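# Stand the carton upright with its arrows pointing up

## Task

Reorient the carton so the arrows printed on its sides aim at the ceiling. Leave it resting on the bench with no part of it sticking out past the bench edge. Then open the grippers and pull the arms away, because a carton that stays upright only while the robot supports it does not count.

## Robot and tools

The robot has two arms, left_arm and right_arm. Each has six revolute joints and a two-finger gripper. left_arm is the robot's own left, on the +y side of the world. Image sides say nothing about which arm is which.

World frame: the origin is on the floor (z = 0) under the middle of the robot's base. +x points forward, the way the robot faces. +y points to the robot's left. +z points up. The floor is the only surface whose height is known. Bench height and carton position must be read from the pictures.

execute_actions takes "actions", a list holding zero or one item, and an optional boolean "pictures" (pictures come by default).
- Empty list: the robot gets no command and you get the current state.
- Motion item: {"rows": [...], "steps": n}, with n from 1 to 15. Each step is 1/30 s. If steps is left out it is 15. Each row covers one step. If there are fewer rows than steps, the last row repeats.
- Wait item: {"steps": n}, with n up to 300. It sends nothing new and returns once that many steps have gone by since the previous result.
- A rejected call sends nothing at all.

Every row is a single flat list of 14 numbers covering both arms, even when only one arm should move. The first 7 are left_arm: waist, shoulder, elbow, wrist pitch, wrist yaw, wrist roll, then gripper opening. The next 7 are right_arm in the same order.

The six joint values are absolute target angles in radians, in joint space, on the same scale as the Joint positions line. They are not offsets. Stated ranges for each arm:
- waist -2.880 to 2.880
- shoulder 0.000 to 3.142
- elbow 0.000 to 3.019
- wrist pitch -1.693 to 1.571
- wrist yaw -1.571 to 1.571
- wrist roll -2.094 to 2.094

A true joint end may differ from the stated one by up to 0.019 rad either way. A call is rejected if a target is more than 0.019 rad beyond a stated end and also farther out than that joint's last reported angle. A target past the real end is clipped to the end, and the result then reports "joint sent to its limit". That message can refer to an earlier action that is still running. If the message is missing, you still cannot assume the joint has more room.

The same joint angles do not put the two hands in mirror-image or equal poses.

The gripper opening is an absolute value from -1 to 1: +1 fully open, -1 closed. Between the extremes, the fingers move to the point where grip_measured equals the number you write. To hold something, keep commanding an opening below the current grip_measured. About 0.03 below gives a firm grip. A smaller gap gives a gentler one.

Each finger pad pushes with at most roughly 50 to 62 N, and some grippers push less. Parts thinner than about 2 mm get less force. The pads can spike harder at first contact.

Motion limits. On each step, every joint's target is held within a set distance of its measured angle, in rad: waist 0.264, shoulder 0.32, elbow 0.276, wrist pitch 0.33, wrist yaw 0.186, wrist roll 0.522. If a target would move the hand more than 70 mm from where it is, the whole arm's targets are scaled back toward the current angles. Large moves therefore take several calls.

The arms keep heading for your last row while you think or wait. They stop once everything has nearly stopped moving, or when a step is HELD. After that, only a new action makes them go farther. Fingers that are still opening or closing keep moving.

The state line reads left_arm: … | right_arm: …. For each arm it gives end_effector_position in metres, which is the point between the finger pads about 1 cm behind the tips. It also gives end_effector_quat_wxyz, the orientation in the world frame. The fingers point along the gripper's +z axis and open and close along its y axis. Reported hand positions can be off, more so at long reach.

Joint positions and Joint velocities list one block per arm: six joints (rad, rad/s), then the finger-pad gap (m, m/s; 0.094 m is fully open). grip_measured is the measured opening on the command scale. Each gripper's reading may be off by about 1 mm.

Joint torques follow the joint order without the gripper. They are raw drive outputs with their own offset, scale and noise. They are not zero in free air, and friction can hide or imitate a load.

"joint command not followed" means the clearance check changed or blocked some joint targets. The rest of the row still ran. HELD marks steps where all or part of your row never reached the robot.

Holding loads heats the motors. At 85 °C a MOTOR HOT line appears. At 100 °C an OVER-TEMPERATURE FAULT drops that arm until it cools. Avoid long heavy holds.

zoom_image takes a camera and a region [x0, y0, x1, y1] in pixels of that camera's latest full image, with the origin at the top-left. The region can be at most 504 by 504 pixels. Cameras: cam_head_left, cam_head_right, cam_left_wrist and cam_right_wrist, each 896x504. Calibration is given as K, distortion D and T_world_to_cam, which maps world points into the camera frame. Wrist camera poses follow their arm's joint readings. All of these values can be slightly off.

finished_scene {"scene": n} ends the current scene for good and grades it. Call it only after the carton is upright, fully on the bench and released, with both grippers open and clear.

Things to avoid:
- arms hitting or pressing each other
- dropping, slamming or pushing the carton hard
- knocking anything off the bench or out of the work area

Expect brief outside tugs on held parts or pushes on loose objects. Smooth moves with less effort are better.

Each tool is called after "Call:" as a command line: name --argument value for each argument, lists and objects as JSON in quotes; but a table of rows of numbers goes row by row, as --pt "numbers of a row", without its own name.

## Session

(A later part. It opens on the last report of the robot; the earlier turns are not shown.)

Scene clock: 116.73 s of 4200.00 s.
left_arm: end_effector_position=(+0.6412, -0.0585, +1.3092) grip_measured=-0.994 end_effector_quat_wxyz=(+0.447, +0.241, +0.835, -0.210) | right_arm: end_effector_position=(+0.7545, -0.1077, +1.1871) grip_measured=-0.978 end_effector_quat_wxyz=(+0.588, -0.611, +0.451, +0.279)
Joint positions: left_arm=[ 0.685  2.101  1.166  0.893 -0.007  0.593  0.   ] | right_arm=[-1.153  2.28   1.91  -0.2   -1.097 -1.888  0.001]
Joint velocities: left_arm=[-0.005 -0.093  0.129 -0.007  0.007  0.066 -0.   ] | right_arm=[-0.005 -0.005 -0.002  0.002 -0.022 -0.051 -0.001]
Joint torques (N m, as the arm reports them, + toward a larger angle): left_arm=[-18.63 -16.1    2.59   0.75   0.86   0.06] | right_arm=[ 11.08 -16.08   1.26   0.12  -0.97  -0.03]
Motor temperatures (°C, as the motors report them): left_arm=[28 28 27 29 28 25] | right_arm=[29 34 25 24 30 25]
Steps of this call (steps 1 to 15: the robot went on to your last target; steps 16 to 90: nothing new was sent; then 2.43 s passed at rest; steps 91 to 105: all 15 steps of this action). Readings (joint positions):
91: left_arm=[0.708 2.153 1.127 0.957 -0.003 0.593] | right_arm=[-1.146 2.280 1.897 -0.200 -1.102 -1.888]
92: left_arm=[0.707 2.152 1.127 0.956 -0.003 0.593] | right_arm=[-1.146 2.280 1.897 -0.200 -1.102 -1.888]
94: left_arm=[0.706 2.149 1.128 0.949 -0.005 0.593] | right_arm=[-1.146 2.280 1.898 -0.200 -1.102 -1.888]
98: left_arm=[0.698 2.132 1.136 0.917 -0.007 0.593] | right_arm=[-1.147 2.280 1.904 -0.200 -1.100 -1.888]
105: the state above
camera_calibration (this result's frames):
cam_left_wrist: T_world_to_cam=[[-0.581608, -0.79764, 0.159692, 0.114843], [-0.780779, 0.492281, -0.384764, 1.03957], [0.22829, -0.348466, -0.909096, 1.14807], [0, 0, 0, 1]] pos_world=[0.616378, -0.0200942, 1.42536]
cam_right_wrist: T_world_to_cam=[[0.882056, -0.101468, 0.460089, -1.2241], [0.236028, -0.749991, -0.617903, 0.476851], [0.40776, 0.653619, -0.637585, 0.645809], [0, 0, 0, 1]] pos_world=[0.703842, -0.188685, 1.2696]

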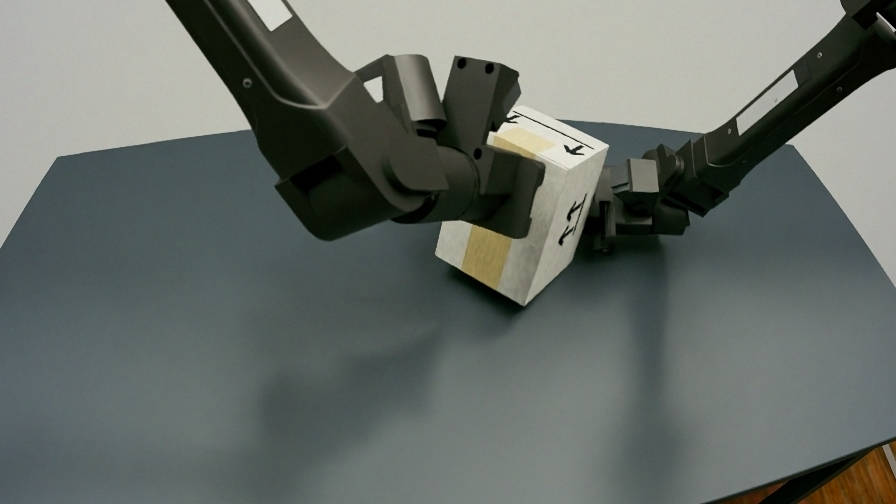

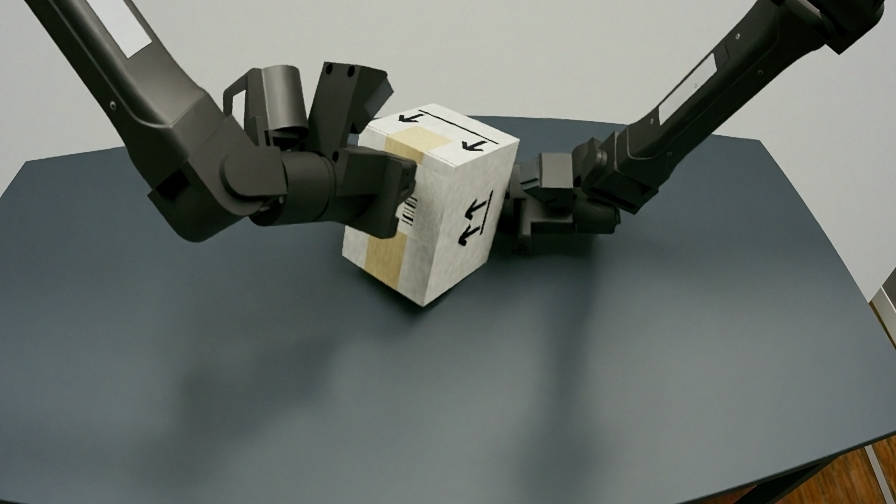

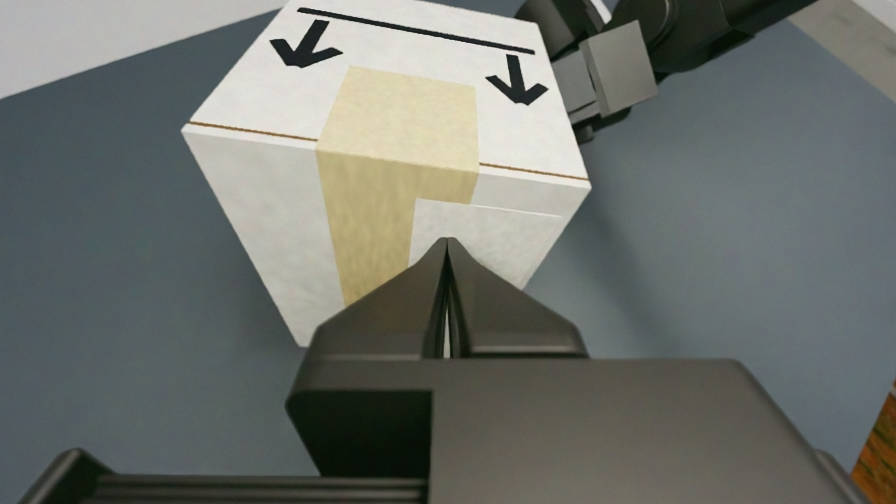

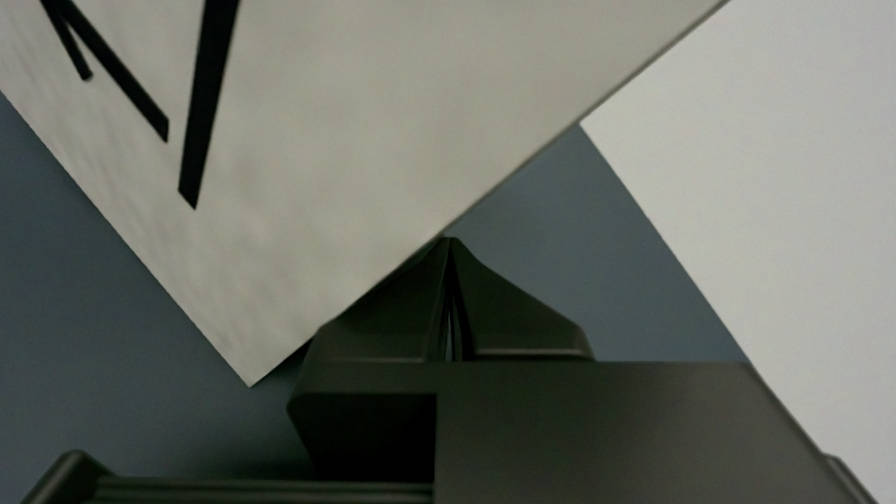

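Call:
execute_actions --actions '[{"rows":[[0.645,2.08,1.21,0.87,0,0.6,-1,-1.15,2.32,1.9,-0.21,-1.1,-1.9,-1],[0.643,2.08,1.22,0.86,0,0.6,-1,-1.15,2.32,1.9,-0.21,-1.1,-1.9,-1],[0.64,2.08,1.23,0.85,0,0.6,-1,-1.15,2.32,1.9,-0.21,-1.1,-1.9,-1],[0.638,2.08,1.24,0.84,0,0.6,-1,-1.15,2.32,1.9,-0.21,-1.1,-1.9,-1],[0.635,2.085,1.25,0.83,0,0.6,-1,-1.15,2.32,1.9,-0.21,-1.1,-1.9,-1],[0.633,2.085,1.26,0.82,0,0.6,-1,-1.15,2.32,1.9,-0.21,-1.1,-1.9,-1],[0.63,2.09,1.27,0.81,0,0.6,-1,-1.15,2.32,1.9,-0.21,-1.1,-1.9,-1],[0.628,2.09,1.28,0.8,0,0.6,-1,-1.15,2.32,1.9,-0.21,-1.1,-1.9,-1],[0.625,2.095,1.29,0.79,0,0.6,-1,-1.15,2.32,1.9,-0.21,-1.1,-1.9,-1],[0.623,2.1,1.3,0.775,0,0.6,-1,-1.15,2.32,1.9,-0.21,-1.1,-1.9,-1],[0.62,2.1,1.31,0.76,0,0.6,-1,-1.15,2.32,1.9,-0.21,-1.1,-1.9,-1],[0.62,2.1,1.32,0.745,0,0.6,-1,-1.15,2.32,1.9,-0.21,-1.1,-1.9,-1]]}]'

Scene clock: 124.83 s of 4200.00 s.
left_arm: end_effector_position=(+0.6974, -0.0921, +1.3417) grip_measured=-0.994 end_effector_quat_wxyz=(+0.470, +0.239, +0.820, -0.222) | right_arm: end_effector_position=(+0.7549, -0.1129, +1.1846) grip_measured=-0.978 end_effector_quat_wxyz=(+0.588, -0.612, +0.452, +0.275)
Joint positions: left_arm=[ 0.644  2.091  1.31   0.779 -0.004  0.593  0.   ] | right_arm=[-1.16   2.28   1.911 -0.2   -1.096 -1.893  0.001]
Joint velocities: left_arm=[-0.054 -0.015  0.178 -0.12   0.022 -0.066 -0.001] | right_arm=[-0.005 -0.015  0.002 -0.012 -0.022  0.007  0.   ]
Joint torques (N m, as the arm reports them, + toward a larger angle): left_arm=[-18.78 -14.68   1.62   0.15   0.72   0.07] | right_arm=[ 11.34 -16.56   1.61   0.16  -1.02   0.03]
Motor temperatures (°C, as the motors report them): left_arm=[29 28 27 29 28 25] | right_arm=[29 35 25 24 30 25]
Steps of this call (steps 1 to 30: the robot went on to your last target; steps 31 to 90: nothing new was sent; then 4.60 s passed at rest; steps 91 to 105: all 15 steps of this action). Readings (joint positions):
91: left_arm=[0.677 2.094 1.181 0.893 -0.005 0.593] | right_arm=[-1.153 2.280 1.910 -0.200 -1.093 -1.890]
92: left_arm=[0.677 2.094 1.182 0.890 -0.005 0.593] | right_arm=[-1.153 2.280 1.910 -0.200 -1.093 -1.890]
94: left_arm=[0.675 2.093 1.189 0.881 -0.005 0.593] | right_arm=[-1.154 2.280 1.910 -0.200 -1.092 -1.891]
98: left_arm=[0.664 2.091 1.227 0.849 -0.004 0.593] | right_arm=[-1.160 2.280 1.910 -0.200 -1.093 -1.891]
105: the state above
camera_calibration (this result's frames):
cam_left_wrist: T_world_to_cam=[[-0.592579, -0.788189, 0.166158, 0.115336], [-0.760461, 0.479387, -0.438049, 1.16861], [0.265611, -0.385935, -0.883462, 1.08923], [0, 0, 0, 1]] pos_world=[0.667719, -0.0489394, 1.45504]
cam_right_wrist: T_world_to_cam=[[0.880082, -0.101815, 0.463777, -1.22671], [0.235216, -0.754988, -0.6121, 0.464553], [0.412467, 0.647786, -0.640503, 0.646683], [0, 0, 0, 1]] pos_world=[0.703598, -0.193078, 1.26748]

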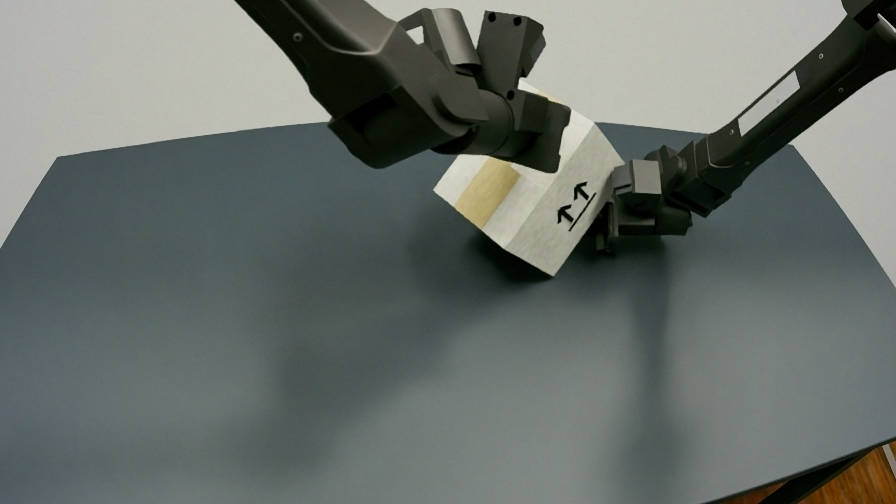

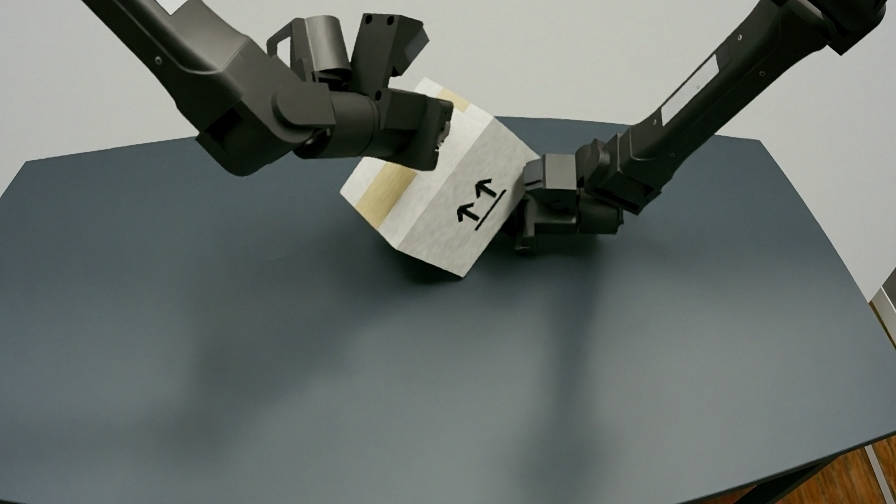

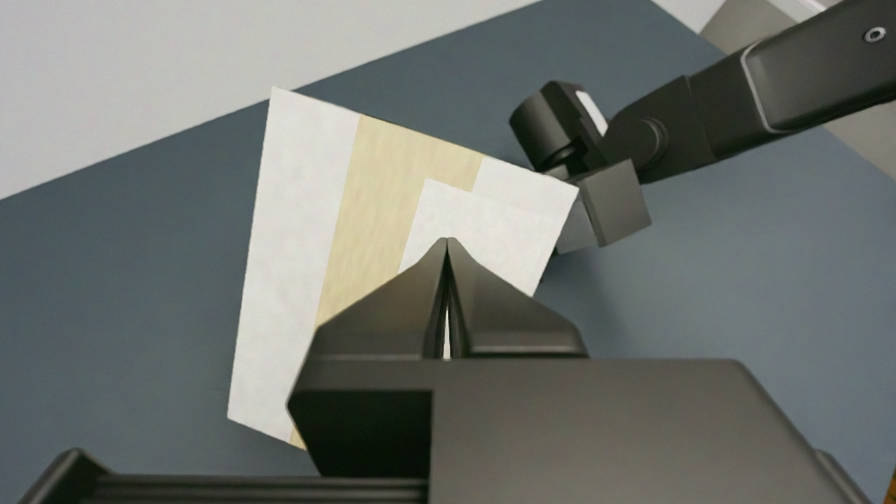

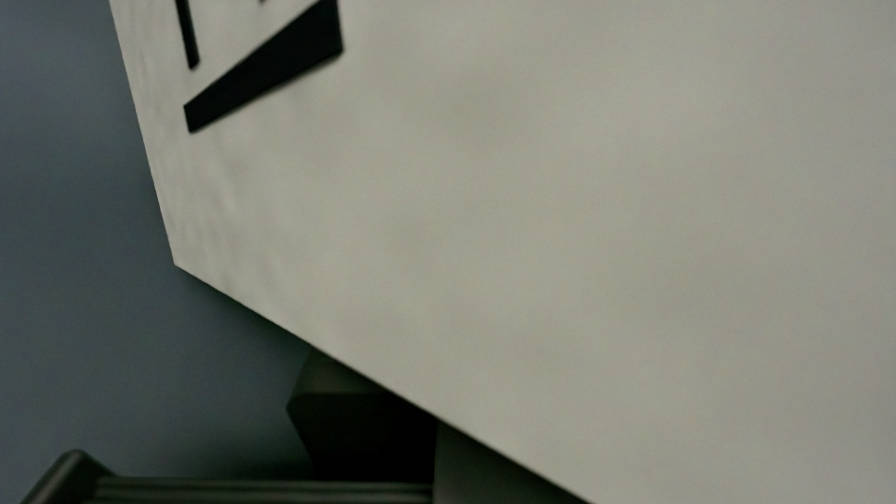

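Call:
execute_actions --actions '[{"rows":[[0.63,2.06,1.3,0.78,0,0.6,-1,-1.18,2.3,1.915,-0.21,-1.1,-1.87,-1],[0.63,2.05,1.3,0.78,0,0.6,-1,-1.185,2.3,1.92,-0.21,-1.1,-1.84,-1],[0.63,2.04,1.3,0.78,0,0.6,-1,-1.19,2.3,1.925,-0.21,-1.09,-1.81,-1],[0.63,2.03,1.3,0.78,0,0.6,-1,-1.195,2.3,1.93,-0.21,-1.09,-1.78,-1],[0.63,2.02,1.3,0.78,0,0.6,-1,-1.2,2.3,1.935,-0.21,-1.08,-1.75,-1],[0.63,2.02,1.3,0.78,0,0.6,-1,-1.205,2.3,1.94,-0.21,-1.08,-1.72,-1],[0.63,2.02,1.3,0.78,0,0.6,-1,-1.21,2.3,1.945,-0.21,-1.07,-1.69,-1],[0.63,2.02,1.3,0.78,0,0.6,-1,-1.215,2.3,1.95,-0.21,-1.07,-1.66,-1],[0.63,2.02,1.3,0.78,0,0.6,-1,-1.22,2.3,1.955,-0.21,-1.06,-1.63,-1],[0.63,2.02,1.3,0.78,0,0.6,-1,-1.225,2.3,1.96,-0.21,-1.06,-1.6,-1],[0.63,2.02,1.3,0.78,0,0.6,-1,-1.23,2.3,1.965,-0.21,-1.05,-1.57,-1],[0.63,2.02,1.3,0.78,0,0.6,-1,-1.235,2.3,1.97,-0.21,-1.05,-1.55,-1]]}]'

Scene clock: 131.50 s of 4200.00 s.
left_arm: end_effector_position=(+0.7217, -0.0795, +1.3694) grip_measured=-0.994 end_effector_quat_wxyz=(+0.488, +0.229, +0.814, -0.218) | right_arm: end_effector_position=(+0.7777, -0.1472, +1.1732) grip_measured=-0.978 end_effector_quat_wxyz=(+0.538, -0.553, +0.551, +0.318)
Joint positions: left_arm=[ 0.643  2.034  1.304  0.772 -0.002  0.593  0.   ] | right_arm=[-1.197  2.28   1.955 -0.201 -1.058 -1.612  0.001]
Joint velocities: left_arm=[ 0.015 -0.005 -0.002 -0.002  0.081  0.037 -0.   ] | right_arm=[-0.122 -0.005  0.095 -0.012 -0.022  0.447  0.   ]
Joint torques (N m, as the arm reports them, + toward a larger angle): left_arm=[-17.29 -16.93   1.86   1.72   0.62   0.05] | right_arm=[  7.44 -17.88   3.62   0.32  -0.5    0.03]
Motor temperatures (°C, as the motors report them): left_arm=[29 28 27 29 28 25] | right_arm=[29 35 25 24 31 25]
Steps of this call (steps 1 to 15: the robot went on to your last target; steps 16 to 90: nothing new was sent; then 3.17 s passed at rest; steps 91 to 105: all 15 steps of this action). Readings (joint positions):
91: left_arm=[0.643 2.090 1.314 0.772 -0.004 0.593] | right_arm=[-1.160 2.280 1.911 -0.200 -1.097 -1.892]
92: left_arm=[0.643 2.087 1.312 0.772 -0.003 0.593] | right_arm=[-1.161 2.280 1.912 -0.200 -1.098 -1.885]
94: left_arm=[0.643 2.081 1.307 0.772 -0.002 0.593] | right_arm=[-1.162 2.280 1.912 -0.200 -1.097 -1.863]
98: left_arm=[0.643 2.060 1.304 0.772 -0.002 0.593] | right_arm=[-1.168 2.280 1.922 -0.201 -1.080 -1.776]
105: the state above
camera_calibration (this result's frames):
cam_left_wrist: T_world_to_cam=[[-0.578425, -0.800532, 0.15676, 0.136795], [-0.756604, 0.454664, -0.469927, 1.23208], [0.304918, -0.390422, -0.868674, 1.06318], [0, 0, 0, 1]] pos_world=[0.687139, -0.0355848, 1.4811]
cam_right_wrist: T_world_to_cam=[[0.952938, -0.188343, 0.237562, -1.04898], [0.00659545, -0.770544, -0.637353, 0.631421], [0.303093, 0.608925, -0.733038, 0.840128], [0, 0, 0, 1]] pos_world=[0.740813, -0.222606, 1.26748]

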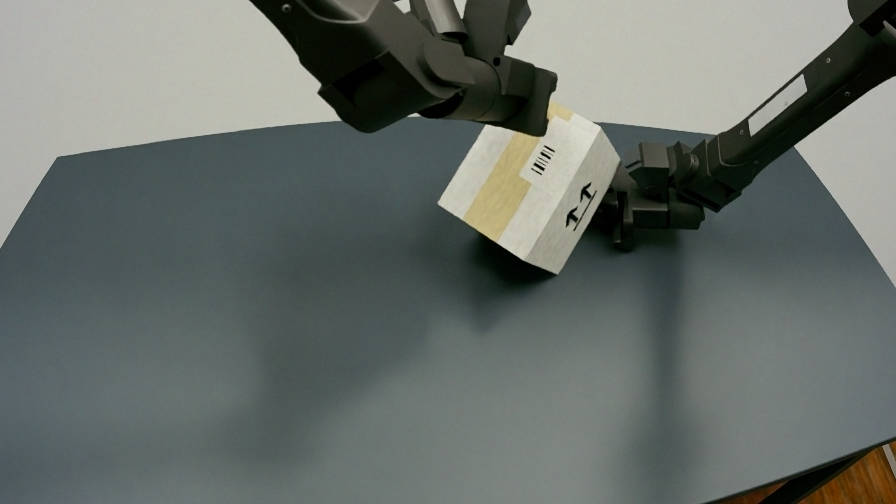

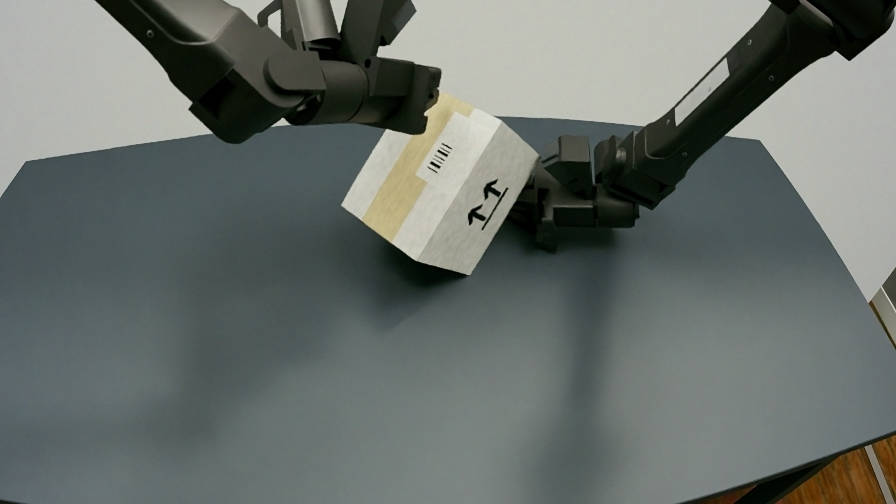

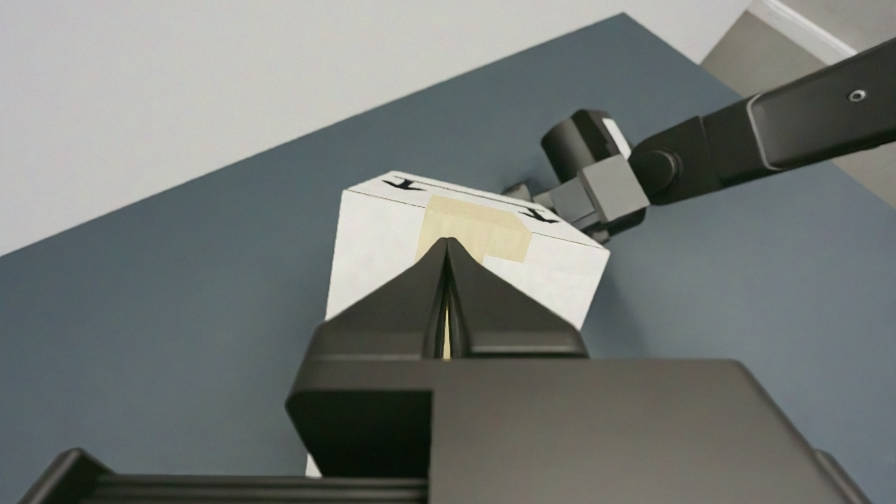

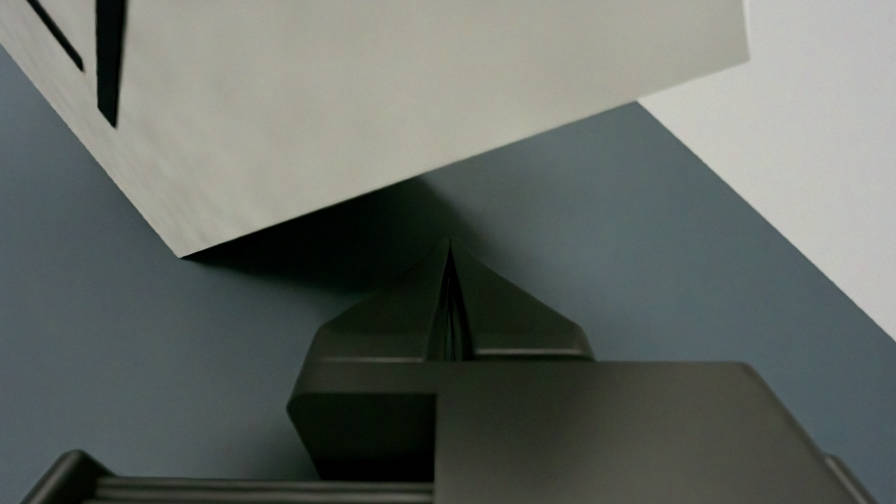

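Seems balanced or falling back.

Call:
execute_actions --actions '[]'

Scene clock: 132.37 s of 4200.00 s.
left_arm: end_effector_position=(+0.7217, -0.0795, +1.3694) grip_measured=-0.994 end_effector_quat_wxyz=(+0.488, +0.229, +0.814, -0.218) | right_arm: end_effector_position=(+0.7808, -0.1551, +1.1710) grip_measured=-0.978 end_effector_quat_wxyz=(+0.528, -0.537, +0.570, +0.329)
Joint positions: left_arm=[ 0.643  2.034  1.304  0.772 -0.002  0.593  0.   ] | right_arm=[-1.206  2.28   1.961 -0.201 -1.056 -1.552  0.001]
Joint velocities: left_arm=[-0.005 -0.005  0.002 -0.022  0.007  0.051  0.   ] | right_arm=[-0.005 -0.005 -0.022 -0.002  0.022 -0.037 -0.   ]
Joint torques (N m, as the arm reports them, + toward a larger angle): left_arm=[-17.1  -16.4    1.79   1.75   0.61   0.05] | right_arm=[  7.12 -18.55   3.51   0.34  -0.58   0.06]
Motor temperatures (°C, as the motors report them): left_arm=[29 28 27 29 28 25] | right_arm=[29 35 25 24 31 25]
Steps of this call (steps 1 to 26: the robot went on to your last target). Readings (joint positions):
1: left_arm=[0.643 2.034 1.304 0.772 -0.002 0.593] | right_arm=[-1.200 2.280 1.957 -0.201 -1.058 -1.599]
2: left_arm=[0.643 2.034 1.304 0.772 -0.002 0.593] | right_arm=[-1.203 2.280 1.959 -0.201 -1.058 -1.588]
4: left_arm=[0.643 2.034 1.304 0.772 -0.002 0.593] | right_arm=[-1.204 2.280 1.961 -0.201 -1.055 -1.573]
8: left_arm=[0.643 2.034 1.304 0.772 -0.002 0.593] | right_arm=[-1.206 2.280 1.961 -0.201 -1.056 -1.559]
26: the state above
camera_calibration (this result's frames):
cam_left_wrist: T_world_to_cam=[[-0.578425, -0.800532, 0.15676, 0.136795], [-0.756604, 0.454664, -0.469927, 1.23208], [0.304918, -0.390422, -0.868674, 1.06318], [0, 0, 0, 1]] pos_world=[0.687139, -0.0355848, 1.4811]
cam_right_wrist: T_world_to_cam=[[0.960062, -0.210195, 0.18466, -0.999955], [-0.0446884, -0.766729, -0.640414, 0.66811], [0.276196, 0.606584, -0.745501, 0.877589], [0, 0, 0, 1]] pos_world=[0.747489, -0.230258, 1.26676]

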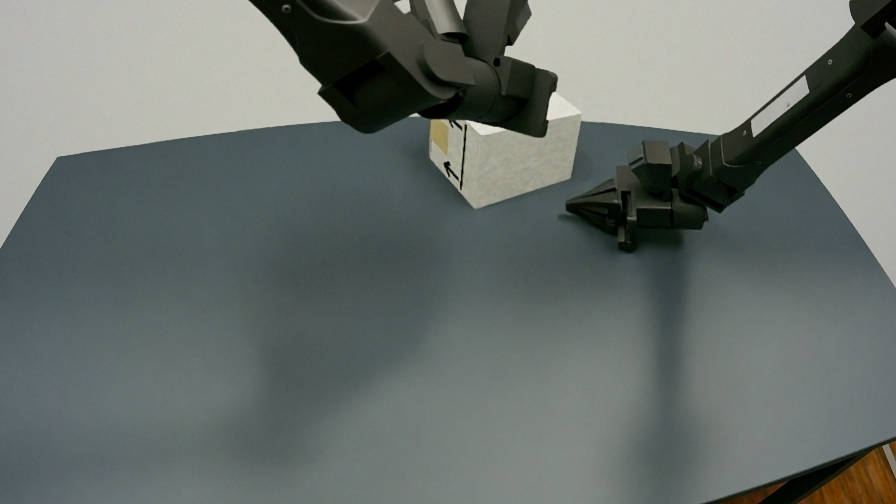

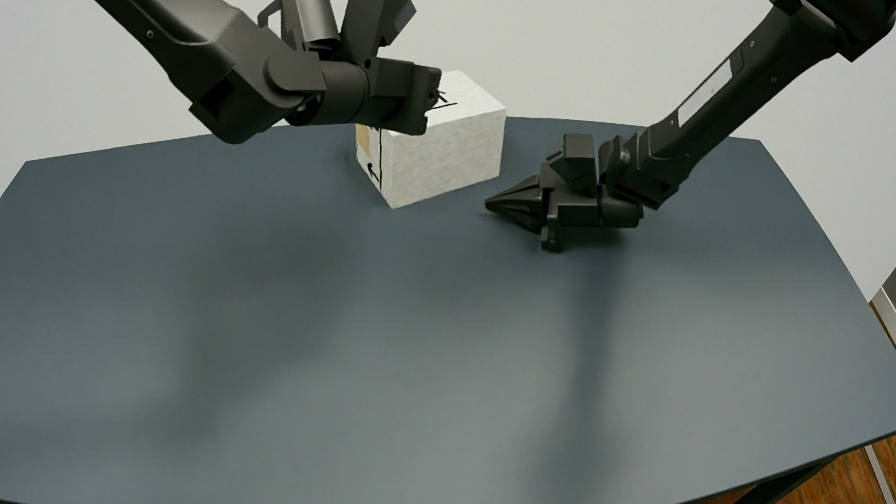

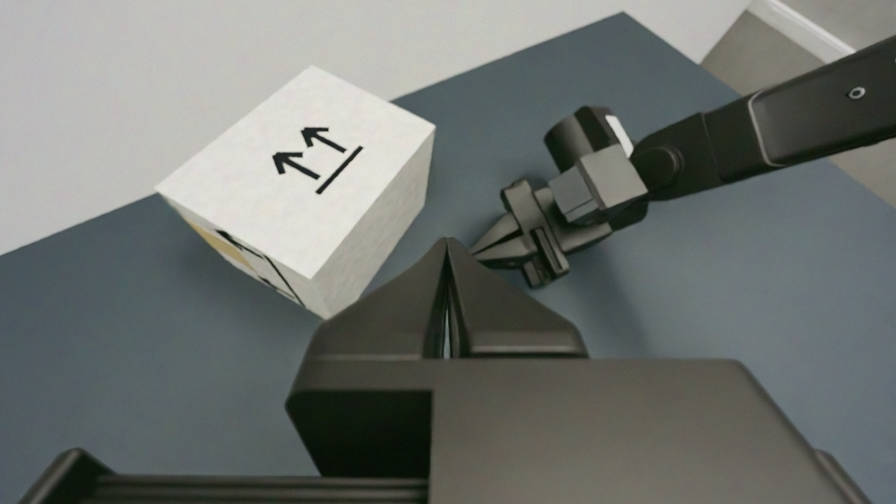

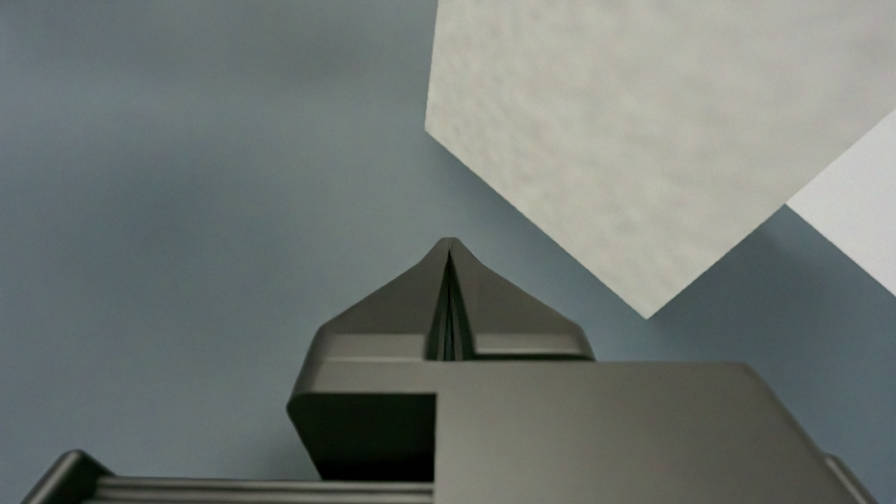

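Call:
execute_actions --actions '[{"rows":[[0.74,2.03,1.9,0.2,0,0.6,-1,-1.3,2.2,1.8,-0.2,-1.05,-1.55,-1],[0.74,2.03,1.9,0.2,0,0.6,-1,-1.3,2.2,1.8,-0.2,-1.05,-1.55,-1],[0.74,2.03,1.9,0.2,0,0.6,-1,-1.3,2.15,1.8,-0.2,-1.05,-1.55,-1],[0.76,2.08,2.05,-0.4,0,0.6,-1,-1.5,2.0,1.6,-0.2,-1.05,-1.55,-1]]}]' --pictures false

Call:
execute_actions --actions '[{"steps":15}]' --pictures false

Call:
execute_actions --actions '[{"rows":[[0.79,2.18,2.07,-0.4,0,0.6,-1,-1.5,2.0,1.6,-0.2,-1.05,-1.55,-1]]}]'

Scene clock: 145.27 s of 4200.00 s.
left_arm: end_effector_position=(+0.9087, -0.0198, +1.3758) grip_measured=-0.994 end_effector_quat_wxyz=(+0.319, +0.288, +0.874, -0.226) | right_arm: end_effector_position=(+0.7052, -0.3330, +1.1777) grip_measured=-0.978 end_effector_quat_wxyz=(+0.455, -0.502, +0.673, +0.297)
Joint positions: left_arm=[ 0.744  2.053  2.031 -0.301 -0.     0.593  0.   ] | right_arm=[-1.446  2.051  1.612 -0.197 -1.052 -1.552  0.001]
Joint velocities: left_arm=[ 0.112 -0.22   0.642 -1.121  0.007  0.066 -0.002] | right_arm=[-0.718 -0.425 -0.237  0.007  0.037 -0.081  0.002]
Joint torques (N m, as the arm reports them, + toward a larger angle): left_arm=[-15.8  -17.97   4.09   0.36   0.51   0.07] | right_arm=[  3.63 -21.39   1.78   0.4   -0.71   0.04]
Motor temperatures (°C, as the motors report them): left_arm=[29 29 27 29 28 25] | right_arm=[29 36 26 24 30 25]
Steps of this call (steps 1 to 15: the robot went on to your last target; steps 16 to 90: nothing new was sent; then 9.40 s passed at rest; steps 91 to 105: all 15 steps of this action). Readings (joint positions):
91: left_arm=[0.645 2.034 1.318 0.739 -0.001 0.593] | right_arm=[-1.209 2.272 1.942 -0.198 -1.053 -1.552]
92: left_arm=[0.647 2.037 1.348 0.674 -0.001 0.593] | right_arm=[-1.212 2.250 1.898 -0.197 -1.052 -1.552]
94: left_arm=[0.658 2.043 1.428 0.548 -0.000 0.593] | right_arm=[-1.229 2.210 1.817 -0.197 -1.052 -1.552]
98: left_arm=[0.693 2.055 1.640 0.269 -0.000 0.593] | right_arm=[-1.289 2.149 1.713 -0.197 -1.052 -1.552]
105: the state above

Scene clock: 145.77 s of 4200.00 s.
left_arm: end_effector_position=(+0.9053, -0.0117, +1.3770) grip_measured=-0.994 end_effector_quat_wxyz=(+0.294, +0.296, +0.879, -0.230) | right_arm: end_effector_position=(+0.7164, -0.3876, +1.1943) grip_measured=-0.978 end_effector_quat_wxyz=(+0.454, -0.504, +0.687, +0.261)
Joint positions: left_arm=[ 0.75   2.045  2.052 -0.385 -0.     0.593  0.   ] | right_arm=[-1.51   1.995  1.602 -0.197 -1.052 -1.552  0.001]
Joint velocities: left_arm=[ 0.005 -0.024  0.007 -0.007 -0.037 -0.022 -0.001] | right_arm=[ 0.044 -0.005 -0.007  0.002 -0.022 -0.051  0.   ]
Joint torques (N m, as the arm reports them, + toward a larger angle): left_arm=[-15.76 -18.4    5.85   0.24   0.51   0.07] | right_arm=[  3.53 -18.91   1.94   0.43  -0.71   0.06]
Motor temperatures (°C, as the motors report them): left_arm=[29 29 27 29 28 25] | right_arm=[29 36 26 24 30 25]
Steps of this call (steps 1 to 15: the robot went on to your last target). Readings (joint positions):
1: left_arm=[0.748 2.045 2.046 -0.329 -0.000 0.593] | right_arm=[-1.469 2.038 1.606 -0.197 -1.052 -1.552]
2: left_arm=[0.750 2.038 2.051 -0.346 -0.000 0.593] | right_arm=[-1.490 2.027 1.603 -0.197 -1.052 -1.552]
4: left_arm=[0.750 2.032 2.052 -0.365 -0.000 0.593] | right_arm=[-1.521 2.010 1.603 -0.197 -1.052 -1.552]
8: left_arm=[0.750 2.040 2.052 -0.382 -0.000 0.593] | right_arm=[-1.532 1.995 1.603 -0.197 -1.052 -1.552]
15: the state above

Scene clock: 146.27 s of 4200.00 s.
left_arm: end_effector_position=(+0.8486, -0.0417, +1.2932) grip_measured=-0.994 end_effector_quat_wxyz=(+0.236, +0.314, +0.888, -0.240) | right_arm: end_effector_position=(+0.7168, -0.3859, +1.1946) grip_measured=-0.978 end_effector_quat_wxyz=(+0.454, -0.504, +0.686, +0.262)
Joint positions: left_arm=[ 0.764  2.165  2.052 -0.387 -0.     0.593  0.   ] | right_arm=[-1.508  1.995  1.602 -0.197 -1.052 -1.552  0.001]
Joint velocities: left_arm=[ 0.044  0.132  0.002 -0.022 -0.051 -0.022 -0.001] | right_arm=[-0.015 -0.005 -0.002  0.012  0.007 -0.051 -0.001]
Joint torques (N m, as the arm reports them, + toward a larger angle): left_arm=[-15.1  -20.03   6.66   0.33   0.51   0.08] | right_arm=[  3.98 -19.17   1.84   0.41  -0.71   0.05]
Motor temperatures (°C, as the motors report them): left_arm=[29 29 27 29 28 25] | right_arm=[29 36 26 24 30 25]
Steps of this call (steps 1 to 15: all 15 steps of this action). Readings (joint positions):
1: left_arm=[0.750 2.047 2.052 -0.385 -0.000 0.593] | right_arm=[-1.509 1.995 1.602 -0.197 -1.052 -1.552]
2: left_arm=[0.751 2.050 2.052 -0.385 -0.000 0.593] | right_arm=[-1.508 1.995 1.602 -0.197 -1.052 -1.552]
4: left_arm=[0.751 2.061 2.052 -0.385 -0.000 0.593] | right_arm=[-1.508 1.995 1.602 -0.197 -1.052 -1.552]
8: left_arm=[0.753 2.099 2.052 -0.385 -0.000 0.593] | right_arm=[-1.508 1.995 1.602 -0.197 -1.052 -1.552]
15: the state above
camera_calibration (this result's frames):
cam_left_wrist: T_world_to_cam=[[-0.654454, -0.695108, 0.297514, 0.139259], [-0.728927, 0.68458, -0.0040075, 0.658666], [-0.200886, -0.219488, -0.954709, 1.52056], [0, 0, 0, 1]] pos_world=[0.876717, -0.0203647, 1.4129]
cam_right_wrist: T_world_to_cam=[[0.928933, -0.358507, 0.0925024, -0.916171], [-0.281253, -0.845752, -0.453432, 0.419098], [0.240793, 0.395192, -0.886477, 1.16513], [0, 0, 0, 1]] pos_world=[0.688378, -0.434452, 1.30765]

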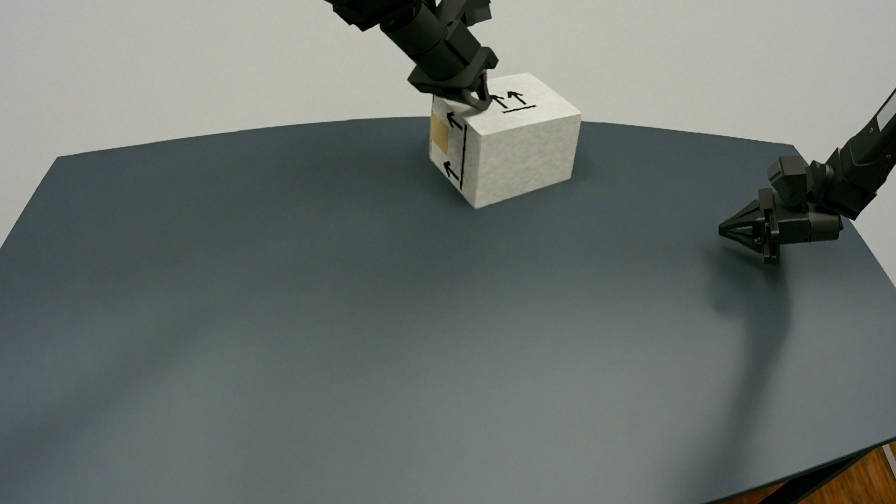

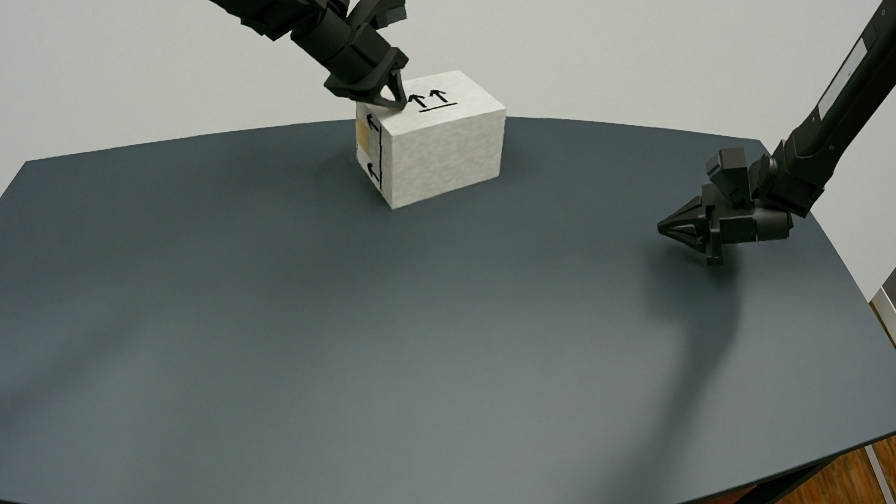

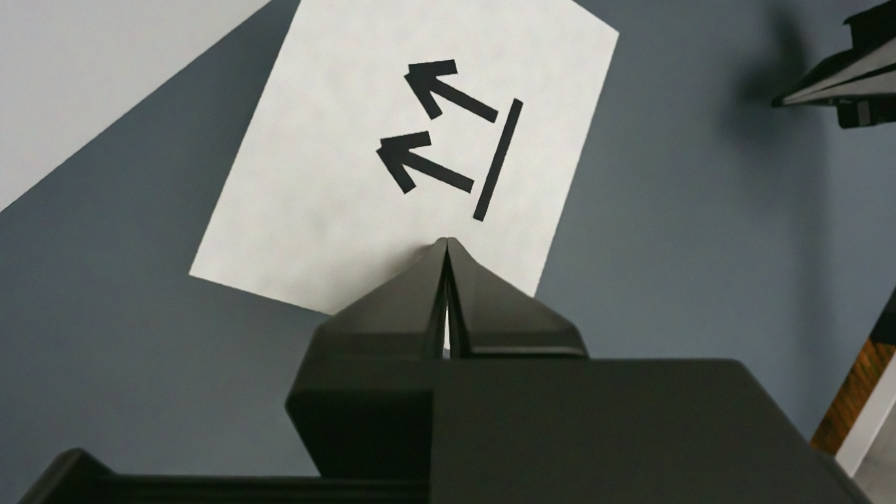

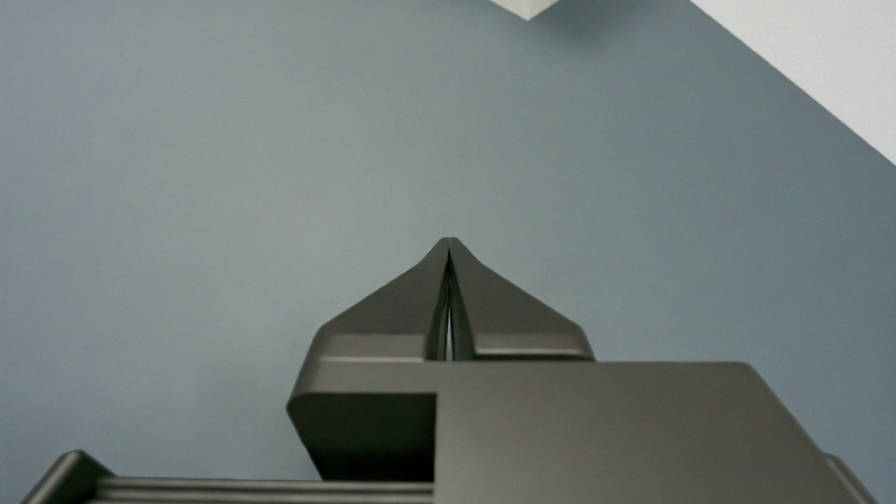

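Call:
execute_actions --actions '[{"rows":[[0.81,2.19,2.15,-0.4,0,0.6,-1,-1.5,2.0,1.6,-0.2,-1.05,-1.55,-1],[0.81,2.19,2.16,-0.4,0,0.6,-1,-1.5,2.0,1.6,-0.2,-1.05,-1.55,-1],[0.82,2.21,2.17,-0.4,0,0.6,-1,-1.5,2.0,1.6,-0.2,-1.05,-1.55,-1],[0.82,2.23,2.17,-0.4,0,0.6,-1,-1.5,2.0,1.6,-0.2,-1.05,-1.55,-1],[0.82,2.25,2.17,-0.4,0,0.6,-1,-1.5,2.0,1.6,-0.2,-1.05,-1.55,-1],[0.82,2.27,2.17,-0.4,0,0.6,-1,-1.5,2.0,1.6,-0.2,-1.05,-1.55,-1]]}]' --pictures false

Call:
execute_actions --actions '[{"rows":[[0.82,2.27,2.14,-0.39,0,0.6,-1,-1.5,2.0,1.6,-0.2,-1.05,-1.55,-1],[0.82,2.26,2.12,-0.38,0,0.6,-1,-1.5,2.0,1.6,-0.2,-1.05,-1.55,-1],[0.82,2.25,2.1,-0.37,0,0.6,-1,-1.5,2.0,1.6,-0.2,-1.05,-1.55,-1],[0.82,2.24,2.08,-0.36,0,0.6,-1,-1.5,2.0,1.6,-0.2,-1.05,-1.55,-1],[0.82,2.23,2.06,-0.35,0,0.6,-1,-1.5,2.0,1.6,-0.2,-1.05,-1.55,-1],[0.82,2.22,2.04,-0.34,0,0.6,-1,-1.5,2.0,1.6,-0.2,-1.05,-1.55,-1],[0.82,2.21,2.02,-0.33,0,0.6,-1,-1.5,2.0,1.6,-0.2,-1.05,-1.55,-1],[0.82,2.2,2.0,-0.32,0,0.6,-1,-1.5,2.0,1.6,-0.2,-1.05,-1.55,-1],[0.82,2.19,1.98,-0.3,0,0.6,-1,-1.5,2.0,1.6,-0.2,-1.05,-1.55,-1],[0.82,2.18,1.96,-0.29,0,0.6,-1,-1.5,2.0,1.6,-0.2,-1.05,-1.55,-1],[0.82,2.17,1.94,-0.28,0,0.6,-1,-1.5,2.0,1.6,-0.2,-1.05,-1.55,-1],[0.82,2.16,1.92,-0.27,0,0.6,-1,-1.5,2.0,1.6,-0.2,-1.05,-1.55,-1],[0.82,2.15,1.9,-0.25,0,0.6,-1,-1.5,2.0,1.6,-0.2,-1.05,-1.55,-1],[0.82,2.14,1.88,-0.24,0,0.6,-1,-1.5,2.0,1.6,-0.2,-1.05,-1.55,-1]]}]'

Scene clock: 159.63 s of 4200.00 s.
left_arm: end_effector_position=(+0.8858, -0.0191, +1.2878) grip_measured=-0.995 end_effector_quat_wxyz=(+0.260, +0.297, +0.891, -0.224) | right_arm: end_effector_position=(+0.7168, -0.3859, +1.1946) grip_measured=-0.978 end_effector_quat_wxyz=(+0.454, -0.504, +0.686, +0.262)
Joint positions: left_arm=[ 0.796  2.198  2.15  -0.391  0.007  0.594  0.   ] | right_arm=[-1.508  1.995  1.602 -0.197 -1.052 -1.552  0.001]
Joint velocities: left_arm=[-0.024  0.005 -0.007 -0.002 -0.022 -0.037  0.   ] | right_arm=[-0.005 -0.005  0.012  0.032 -0.022  0.081 -0.001]
Joint torques (N m, as the arm reports them, + toward a larger angle): left_arm=[-14.88 -15.82   7.32   0.31   0.16   0.07] | right_arm=[  3.8  -19.31   1.9    0.44  -0.71   0.06]
Motor temperatures (°C, as the motors report them): left_arm=[29 30 29 29 28 25] | right_arm=[29 37 25 24 30 25]
Steps of this call (steps 1 to 15: the robot went on to your last target; steps 16 to 90: nothing new was sent; then 9.87 s passed at rest; steps 91 to 105: all 15 steps of this action). Readings (joint positions):
91: left_arm=[0.767 2.170 2.058 -0.389 0.001 0.594] | right_arm=[-1.508 1.995 1.602 -0.197 -1.052 -1.552]
92: left_arm=[0.768 2.174 2.070 -0.391 0.001 0.594] | right_arm=[-1.508 1.995 1.602 -0.197 -1.052 -1.552]
94: left_arm=[0.774 2.182 2.103 -0.391 0.001 0.594] | right_arm=[-1.508 1.995 1.602 -0.197 -1.052 -1.552]
98: left_arm=[0.790 2.195 2.147 -0.391 0.001 0.594] | right_arm=[-1.508 1.995 1.602 -0.197 -1.052 -1.552]
105: the state above

Scene clock: 160.13 s of 4200.00 s.
left_arm: end_effector_position=(+0.8462, -0.0146, +1.2851) grip_measured=-0.995 end_effector_quat_wxyz=(+0.263, +0.296, +0.890, -0.226) | right_arm: end_effector_position=(+0.7168, -0.3859, +1.1946) grip_measured=-0.978 end_effector_quat_wxyz=(+0.454, -0.504, +0.686, +0.262)
Joint positions: left_arm=[ 0.796  2.115  1.931 -0.248  0.011  0.594  0.   ] | right_arm=[-1.508  1.995  1.602 -0.197 -1.052 -1.552  0.001]
Joint velocities: left_arm=[-0.015 -0.161 -0.418  0.183  0.037 -0.081 -0.   ] | right_arm=[-0.015 -0.005 -0.022 -0.012 -0.066 -0.007 -0.   ]
Joint torques (N m, as the arm reports them, + toward a larger angle): left_arm=[-14.17 -17.52   2.89   0.62  -0.04   0.05] | right_arm=[  4.03 -19.16   1.9    0.44  -0.7    0.06]
Motor temperatures (°C, as the motors report them): left_arm=[29 30 29 29 28 25] | right_arm=[29 37 25 24 30 25]
Steps of this call (steps 1 to 15: all 15 steps of this action). Readings (joint positions):
1: left_arm=[0.796 2.198 2.150 -0.391 0.007 0.594] | right_arm=[-1.508 1.995 1.602 -0.197 -1.052 -1.552]
2: left_arm=[0.796 2.198 2.149 -0.390 0.007 0.594] | right_arm=[-1.508 1.995 1.602 -0.197 -1.052 -1.552]
4: left_arm=[0.796 2.197 2.138 -0.375 0.007 0.594] | right_arm=[-1.508 1.995 1.602 -0.197 -1.052 -1.552]
8: left_arm=[0.796 2.172 2.073 -0.328 0.010 0.594] | right_arm=[-1.508 1.995 1.602 -0.197 -1.052 -1.552]
15: the state above
camera_calibration (this result's frames):
cam_left_wrist: T_world_to_cam=[[-0.629997, -0.729717, 0.265738, 0.178506], [-0.763273, 0.644925, -0.0385596, 0.711226], [-0.143243, -0.227123, -0.963274, 1.48048], [0, 0, 0, 1]] pos_world=[0.867386, 0.00782165, 1.40609]
cam_right_wrist: T_world_to_cam=[[0.928933, -0.358507, 0.0925024, -0.916171], [-0.281253, -0.845752, -0.453432, 0.419098], [0.240793, 0.395192, -0.886477, 1.16513], [0, 0, 0, 1]] pos_world=[0.688378, -0.434452, 1.30765]

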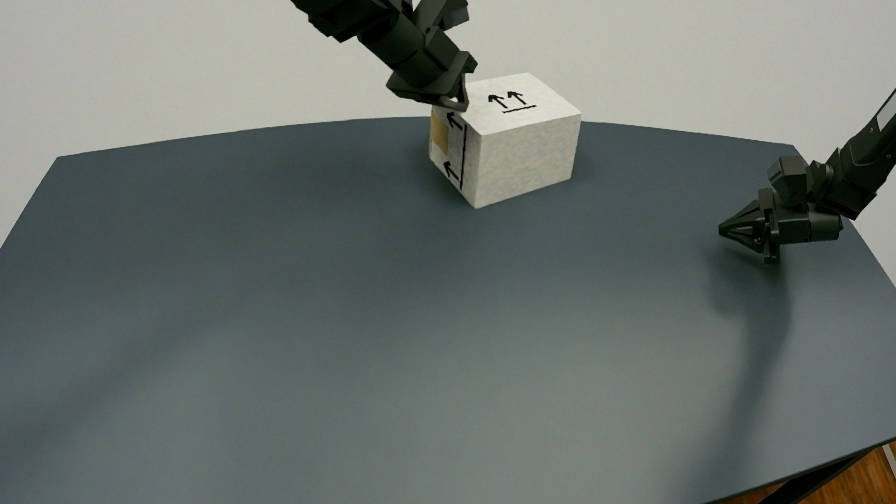

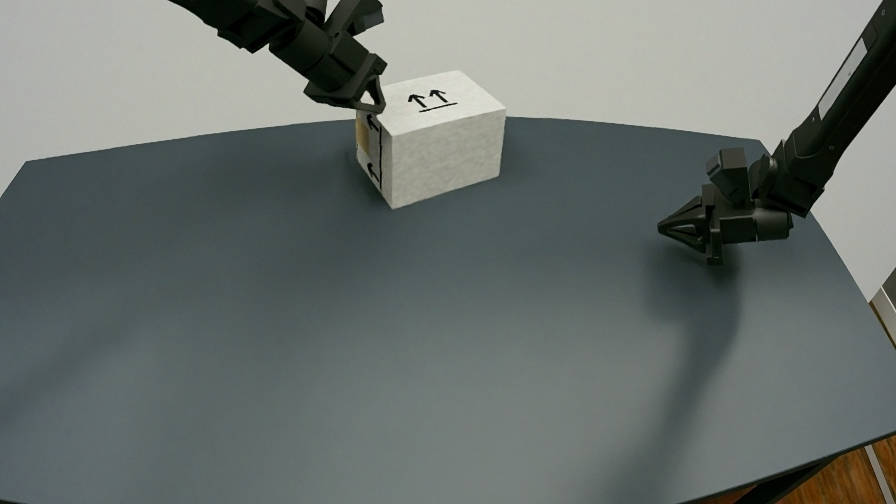

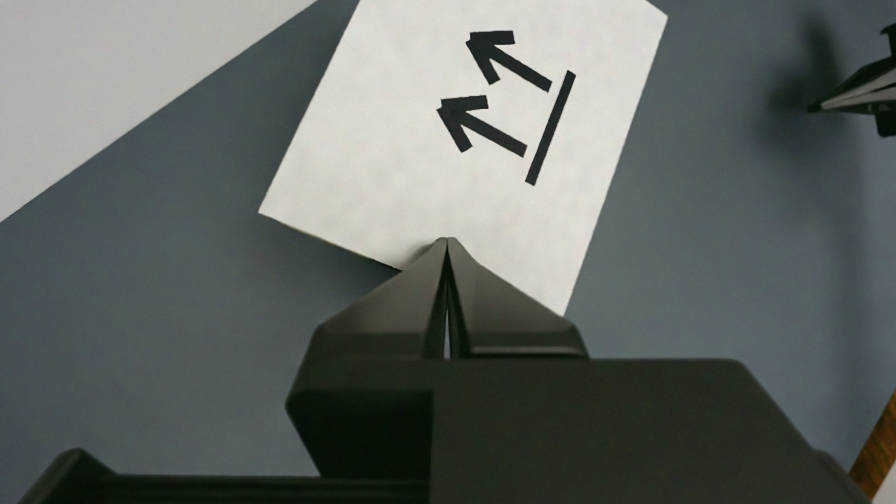

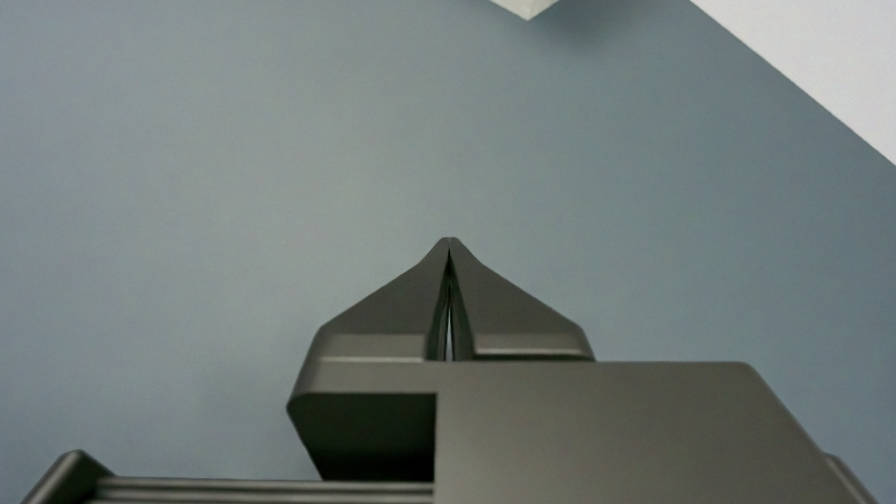

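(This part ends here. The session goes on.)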